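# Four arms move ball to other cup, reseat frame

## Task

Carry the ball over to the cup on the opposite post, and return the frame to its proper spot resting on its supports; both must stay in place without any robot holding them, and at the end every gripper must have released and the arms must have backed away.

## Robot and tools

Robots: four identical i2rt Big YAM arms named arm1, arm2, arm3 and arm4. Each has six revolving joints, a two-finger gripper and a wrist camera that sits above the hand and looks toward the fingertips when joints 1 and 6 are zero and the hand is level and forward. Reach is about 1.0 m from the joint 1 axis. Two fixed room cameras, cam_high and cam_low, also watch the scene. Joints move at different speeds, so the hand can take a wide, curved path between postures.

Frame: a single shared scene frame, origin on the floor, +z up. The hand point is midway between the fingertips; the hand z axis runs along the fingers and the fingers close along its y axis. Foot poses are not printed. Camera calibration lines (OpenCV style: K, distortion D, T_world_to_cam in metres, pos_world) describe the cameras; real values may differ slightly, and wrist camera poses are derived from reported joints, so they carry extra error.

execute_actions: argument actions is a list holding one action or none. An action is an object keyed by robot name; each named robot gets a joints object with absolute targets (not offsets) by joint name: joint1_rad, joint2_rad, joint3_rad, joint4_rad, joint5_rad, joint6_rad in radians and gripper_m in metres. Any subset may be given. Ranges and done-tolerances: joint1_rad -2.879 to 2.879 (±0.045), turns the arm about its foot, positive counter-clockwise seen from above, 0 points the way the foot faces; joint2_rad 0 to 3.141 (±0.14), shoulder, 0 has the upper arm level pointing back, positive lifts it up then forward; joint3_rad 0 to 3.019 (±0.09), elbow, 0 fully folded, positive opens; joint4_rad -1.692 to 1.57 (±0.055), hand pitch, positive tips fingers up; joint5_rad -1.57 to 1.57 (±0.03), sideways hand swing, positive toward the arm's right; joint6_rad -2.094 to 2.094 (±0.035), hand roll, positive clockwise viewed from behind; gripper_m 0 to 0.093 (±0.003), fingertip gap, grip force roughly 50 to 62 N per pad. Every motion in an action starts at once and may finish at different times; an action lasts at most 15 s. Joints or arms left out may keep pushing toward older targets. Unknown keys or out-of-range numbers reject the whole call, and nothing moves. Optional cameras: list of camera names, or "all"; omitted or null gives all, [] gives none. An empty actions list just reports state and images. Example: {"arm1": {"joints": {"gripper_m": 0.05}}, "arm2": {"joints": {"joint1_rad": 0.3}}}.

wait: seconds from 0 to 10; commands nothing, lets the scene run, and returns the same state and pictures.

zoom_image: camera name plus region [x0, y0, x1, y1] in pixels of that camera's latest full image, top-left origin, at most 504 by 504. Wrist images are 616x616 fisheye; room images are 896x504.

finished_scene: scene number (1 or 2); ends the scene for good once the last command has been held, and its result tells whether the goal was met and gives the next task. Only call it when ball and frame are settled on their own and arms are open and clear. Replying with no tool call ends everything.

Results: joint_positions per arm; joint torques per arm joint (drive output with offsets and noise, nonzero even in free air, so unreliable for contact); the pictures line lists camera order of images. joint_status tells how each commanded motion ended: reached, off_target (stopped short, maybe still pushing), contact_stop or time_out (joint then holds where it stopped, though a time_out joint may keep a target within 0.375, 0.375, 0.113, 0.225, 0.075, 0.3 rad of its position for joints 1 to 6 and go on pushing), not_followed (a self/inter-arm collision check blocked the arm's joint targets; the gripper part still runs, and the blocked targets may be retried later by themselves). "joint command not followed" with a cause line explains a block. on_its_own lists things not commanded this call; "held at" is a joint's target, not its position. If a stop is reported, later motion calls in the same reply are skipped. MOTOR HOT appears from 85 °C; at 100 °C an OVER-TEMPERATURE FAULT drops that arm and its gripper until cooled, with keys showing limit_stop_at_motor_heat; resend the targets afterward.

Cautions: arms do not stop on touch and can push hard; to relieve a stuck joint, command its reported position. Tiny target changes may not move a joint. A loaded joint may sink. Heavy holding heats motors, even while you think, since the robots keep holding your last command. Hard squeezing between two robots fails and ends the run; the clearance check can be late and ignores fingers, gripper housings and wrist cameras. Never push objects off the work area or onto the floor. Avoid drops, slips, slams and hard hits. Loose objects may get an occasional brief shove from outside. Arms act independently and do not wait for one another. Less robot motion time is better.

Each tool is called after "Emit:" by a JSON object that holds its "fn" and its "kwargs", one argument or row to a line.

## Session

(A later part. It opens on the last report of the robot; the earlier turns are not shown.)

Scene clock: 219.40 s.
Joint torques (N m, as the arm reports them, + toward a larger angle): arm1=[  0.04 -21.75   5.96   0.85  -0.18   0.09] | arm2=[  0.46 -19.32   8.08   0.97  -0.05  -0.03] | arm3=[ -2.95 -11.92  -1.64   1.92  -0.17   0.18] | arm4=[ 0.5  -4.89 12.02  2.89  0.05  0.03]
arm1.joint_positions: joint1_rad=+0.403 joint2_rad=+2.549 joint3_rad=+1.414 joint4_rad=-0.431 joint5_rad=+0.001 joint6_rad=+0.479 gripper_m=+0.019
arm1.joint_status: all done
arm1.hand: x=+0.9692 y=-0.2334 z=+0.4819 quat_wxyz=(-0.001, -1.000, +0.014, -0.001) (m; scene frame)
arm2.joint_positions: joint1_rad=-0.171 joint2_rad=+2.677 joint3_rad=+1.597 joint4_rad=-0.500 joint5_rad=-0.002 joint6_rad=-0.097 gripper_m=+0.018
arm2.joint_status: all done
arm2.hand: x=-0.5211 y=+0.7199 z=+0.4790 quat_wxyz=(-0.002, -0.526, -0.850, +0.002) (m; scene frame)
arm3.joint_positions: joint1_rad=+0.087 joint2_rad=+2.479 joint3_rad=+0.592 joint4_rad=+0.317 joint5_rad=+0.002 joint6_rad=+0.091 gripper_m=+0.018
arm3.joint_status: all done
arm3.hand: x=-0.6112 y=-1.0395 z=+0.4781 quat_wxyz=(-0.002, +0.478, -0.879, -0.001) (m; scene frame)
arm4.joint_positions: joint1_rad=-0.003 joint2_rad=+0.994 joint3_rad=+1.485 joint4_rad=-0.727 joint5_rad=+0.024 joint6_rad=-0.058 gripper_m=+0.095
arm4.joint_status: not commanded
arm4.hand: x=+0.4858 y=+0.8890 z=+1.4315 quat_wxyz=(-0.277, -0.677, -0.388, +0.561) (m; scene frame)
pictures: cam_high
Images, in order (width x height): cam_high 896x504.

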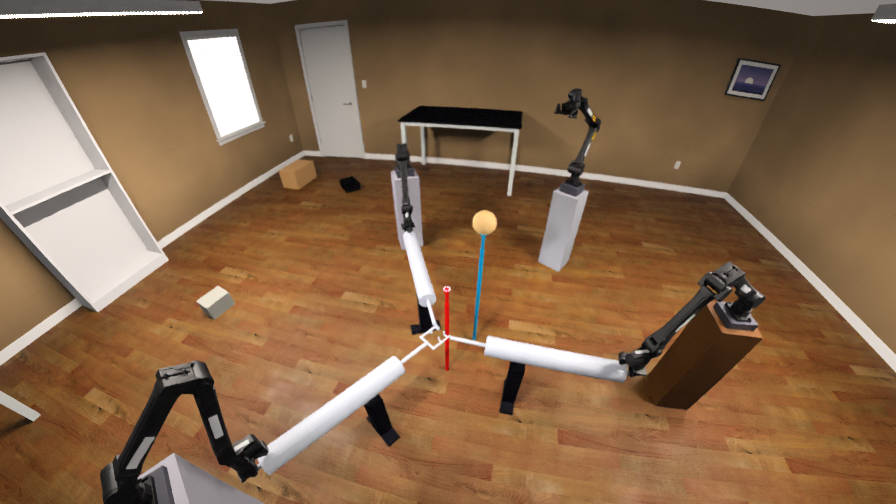

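Emit:
{"fn": "execute_actions", "kwargs": {
  "actions": [
    {"arm1":{"joints":{"joint1_rad":0.413,"joint2_rad":2.665,"joint3_rad":1.52,"joint4_rad":-0.378}},"arm2":{"joints":{"joint2_rad":2.785,"joint3_rad":1.728,"joint4_rad":-0.458}},"arm3":{"joints":{"joint2_rad":2.65,"joint3_rad":0.685,"joint4_rad":0.425}}}
  ],
  "cameras": []
}}

Emit:
{"fn": "execute_actions", "kwargs": {
  "actions": [
    {"arm1":{"joints":{"gripper_m":0.09}},"arm2":{"joints":{"gripper_m":0.09}},"arm3":{"joints":{"gripper_m":0.09}}}
  ],
  "cameras": []
}}

Emit:
{"fn": "execute_actions", "kwargs": {
  "actions": [
    {"arm1":{"joints":{"joint2_rad":2.40,"joint3_rad":1.38,"joint4_rad":-0.5}},"arm2":{"joints":{"joint2_rad":2.52,"joint3_rad":1.56,"joint4_rad":-0.54}},"arm3":{"joints":{"joint2_rad":2.44,"joint3_rad":0.58,"joint4_rad":0.33}}}
  ],
  "cameras": []
}}

Emit:
{"fn": "execute_actions", "kwargs": {
  "actions": [
    {"arm1":{"joints":{"joint2_rad":2.1,"joint3_rad":1.32,"joint4_rad":-0.7}},"arm2":{"joints":{"joint2_rad":2.2,"joint3_rad":1.46,"joint4_rad":-0.7}},"arm3":{"joints":{"joint2_rad":1.8,"joint3_rad":0.5,"joint4_rad":0.1}}}
  ],
  "cameras": ["cam_high","cam_low"]
}}

Scene clock: 229.33 s.
Joint torques (N m, as the arm reports them, + toward a larger angle): arm1=[  0.17 -20.94   5.27   0.92  -0.14   0.02] | arm2=[  0.46 -18.24   7.15   0.98  -0.02  -0.04] | arm3=[ -3.02 -10.9   -2.2    1.65  -0.17   0.18] | arm4=[ 0.48 -4.92 12.03  2.89  0.05  0.02]
arm1.joint_positions: joint1_rad=+0.412 joint2_rad=+2.667 joint3_rad=+1.492 joint4_rad=-0.390 joint5_rad=+0.000 joint6_rad=+0.486 gripper_m=+0.019
arm1.joint_status: all done
arm1.hand: x=+0.9696 y=-0.2388 z=+0.4333 quat_wxyz=(-0.001, -1.000, +0.013, -0.001) (m; scene frame)
arm2.joint_positions: joint1_rad=-0.171 joint2_rad=+2.794 joint3_rad=+1.691 joint4_rad=-0.474 joint5_rad=-0.003 joint6_rad=-0.095 gripper_m=+0.018
arm2.joint_status: all done
arm2.hand: x=-0.5199 y=+0.7164 z=+0.4311 quat_wxyz=(-0.003, -0.527, -0.850, +0.003) (m; scene frame)
arm3.joint_positions: joint1_rad=+0.087 joint2_rad=+2.648 joint3_rad=+0.677 joint4_rad=+0.402 joint5_rad=+0.003 joint6_rad=+0.091 gripper_m=+0.018
arm3.joint_status: all done
arm3.hand: x=-0.6129 y=-1.0427 z=+0.4297 quat_wxyz=(-0.003, +0.478, -0.879, -0.002) (m; scene frame)
arm4.joint_positions: joint1_rad=-0.003 joint2_rad=+0.994 joint3_rad=+1.485 joint4_rad=-0.727 joint5_rad=+0.024 joint6_rad=-0.058 gripper_m=+0.095
arm4.joint_status: not commanded
arm4.hand: x=+0.4858 y=+0.8890 z=+1.4315 quat_wxyz=(-0.277, -0.677, -0.388, +0.561) (m; scene frame)
pictures: none
No camera images: the call's "cameras" was empty. Leave "cameras" out to get every camera's image.

Scene clock: 230.03 s.
Joint torques (N m, as the arm reports them, + toward a larger angle): arm1=[  0.2  -21.     4.84   0.95  -0.14   0.  ] | arm2=[  0.52 -18.03   6.42   1.01  -0.04  -0.05] | arm3=[ -3.01 -11.07  -2.6    0.99  -0.18   0.18] | arm4=[ 0.57 -4.92 12.02  2.9   0.05  0.03]
arm1.joint_positions: joint1_rad=+0.412 joint2_rad=+2.667 joint3_rad=+1.499 joint4_rad=-0.390 joint5_rad=+0.000 joint6_rad=+0.488 gripper_m=+0.090
arm1.joint_status: all done
arm1.hand: x=+0.9662 y=-0.2405 z=+0.4343 quat_wxyz=(-0.003, -1.000, +0.014, +0.002) (m; scene frame)
arm2.joint_positions: joint1_rad=-0.171 joint2_rad=+2.794 joint3_rad=+1.701 joint4_rad=-0.474 joint5_rad=-0.003 joint6_rad=-0.095 gripper_m=+0.090
arm2.joint_status: all done
arm2.hand: x=-0.5177 y=+0.7108 z=+0.4329 quat_wxyz=(-0.007, -0.527, -0.850, +0.006) (m; scene frame)
arm3.joint_positions: joint1_rad=+0.087 joint2_rad=+2.648 joint3_rad=+0.685 joint4_rad=+0.416 joint5_rad=+0.002 joint6_rad=+0.091 gripper_m=+0.090
arm3.joint_status: all done
arm3.hand: x=-0.6092 y=-1.0354 z=+0.4287 quat_wxyz=(-0.012, +0.478, -0.878, -0.008) (m; scene frame)
arm4.joint_positions: joint1_rad=-0.003 joint2_rad=+0.994 joint3_rad=+1.485 joint4_rad=-0.727 joint5_rad=+0.024 joint6_rad=-0.058 gripper_m=+0.095
arm4.joint_status: not commanded
arm4.hand: x=+0.4858 y=+0.8890 z=+1.4315 quat_wxyz=(-0.277, -0.677, -0.388, +0.561) (m; scene frame)
pictures: none
No camera images: the call's "cameras" was empty. Leave "cameras" out to get every camera's image.

Scene clock: 231.30 s.
Joint torques (N m, as the arm reports them, + toward a larger angle): arm1=[  0.16 -18.47   4.88   0.34  -0.14   0.  ] | arm2=[  0.48 -16.91   5.93   0.28  -0.04  -0.04] | arm3=[ -3.14 -11.59  -2.24   0.47  -0.18   0.18] | arm4=[ 0.51 -4.89 12.03  2.91  0.05  0.03]
arm1.joint_positions: joint1_rad=+0.412 joint2_rad=+2.375 joint3_rad=+1.375 joint4_rad=-0.492 joint5_rad=+0.000 joint6_rad=+0.488 gripper_m=+0.090
arm1.joint_status: all done
arm1.hand: x=+0.9431 y=-0.2515 z=+0.5655 quat_wxyz=(-0.018, -0.999, +0.014, +0.032) (m; scene frame)
arm2.joint_positions: joint1_rad=-0.171 joint2_rad=+2.509 joint3_rad=+1.552 joint4_rad=-0.531 joint5_rad=-0.003 joint6_rad=-0.095 gripper_m=+0.090
arm2.joint_status: all done
arm2.hand: x=-0.5073 y=+0.6848 z=+0.5648 quat_wxyz=(-0.038, -0.526, -0.849, +0.029) (m; scene frame)
arm3.joint_positions: joint1_rad=+0.087 joint2_rad=+2.446 joint3_rad=+0.586 joint4_rad=+0.334 joint5_rad=+0.002 joint6_rad=+0.091 gripper_m=+0.090
arm3.joint_status: all done
arm3.hand: x=-0.6044 y=-1.0266 z=+0.4865 quat_wxyz=(-0.020, +0.478, -0.878, -0.013) (m; scene frame)
arm4.joint_positions: joint1_rad=-0.003 joint2_rad=+0.994 joint3_rad=+1.485 joint4_rad=-0.727 joint5_rad=+0.024 joint6_rad=-0.058 gripper_m=+0.095
arm4.joint_status: not commanded
arm4.hand: x=+0.4858 y=+0.8890 z=+1.4315 quat_wxyz=(-0.277, -0.677, -0.388, +0.561) (m; scene frame)
pictures: none
No camera images: the call's "cameras" was empty. Leave "cameras" out to get every camera's image.

Scene clock: 232.60 s.
Joint torques (N m, as the arm reports them, + toward a larger angle): arm1=[  0.09 -16.67   6.46   0.19  -0.14  -0.01] | arm2=[  0.54 -15.24   7.82   0.28  -0.04  -0.05] | arm3=[ -3.13 -10.24   2.34   0.97  -0.18   0.17] | arm4=[ 0.51 -4.94 12.03  2.9   0.06  0.03]
arm1.joint_positions: joint1_rad=+0.412 joint2_rad=+2.073 joint3_rad=+1.313 joint4_rad=-0.686 joint5_rad=+0.000 joint6_rad=+0.488 gripper_m=+0.090
arm1.joint_status: all done
arm1.hand: x=+0.9388 y=-0.2531 z=+0.7106 quat_wxyz=(-0.029, -0.998, +0.014, +0.052) (m; scene frame)
arm2.joint_positions: joint1_rad=-0.171 joint2_rad=+2.179 joint3_rad=+1.449 joint4_rad=-0.688 joint5_rad=-0.003 joint6_rad=-0.095 gripper_m=+0.090
arm2.joint_status: all done
arm2.hand: x=-0.5046 y=+0.6795 z=+0.7272 quat_wxyz=(-0.066, -0.525, -0.847, +0.051) (m; scene frame)
arm3.joint_positions: joint1_rad=+0.087 joint2_rad=+1.809 joint3_rad=+0.502 joint4_rad=+0.106 joint5_rad=+0.002 joint6_rad=+0.091 gripper_m=+0.090
arm3.joint_status: all done
arm3.hand: x=-0.5542 y=-0.9321 z=+0.6621 quat_wxyz=(-0.155, +0.469, -0.863, -0.103) (m; scene frame)
arm4.joint_positions: joint1_rad=-0.003 joint2_rad=+0.994 joint3_rad=+1.485 joint4_rad=-0.727 joint5_rad=+0.024 joint6_rad=-0.058 gripper_m=+0.095
arm4.joint_status: not commanded
arm4.hand: x=+0.4858 y=+0.8890 z=+1.4315 quat_wxyz=(-0.277, -0.677, -0.388, +0.561) (m; scene frame)
pictures: cam_high, cam_low
Images, in order (width x height): cam_high 896x504, cam_low 896x504.

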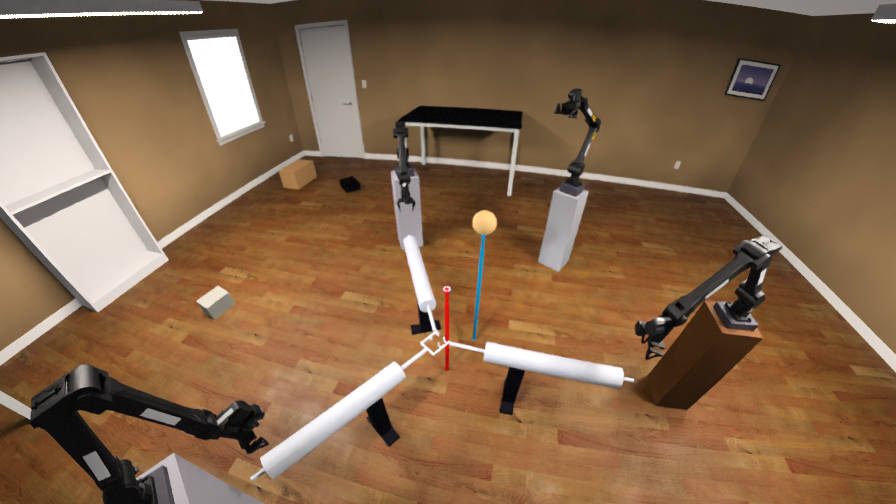

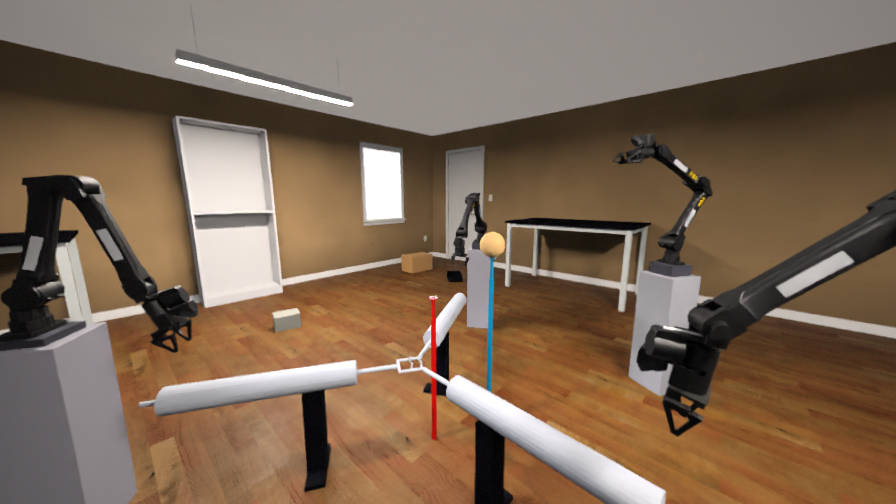

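Emit:
{"fn": "finished_scene", "kwargs": {
  "scene": 2
}}

The scene is finished: the task was done.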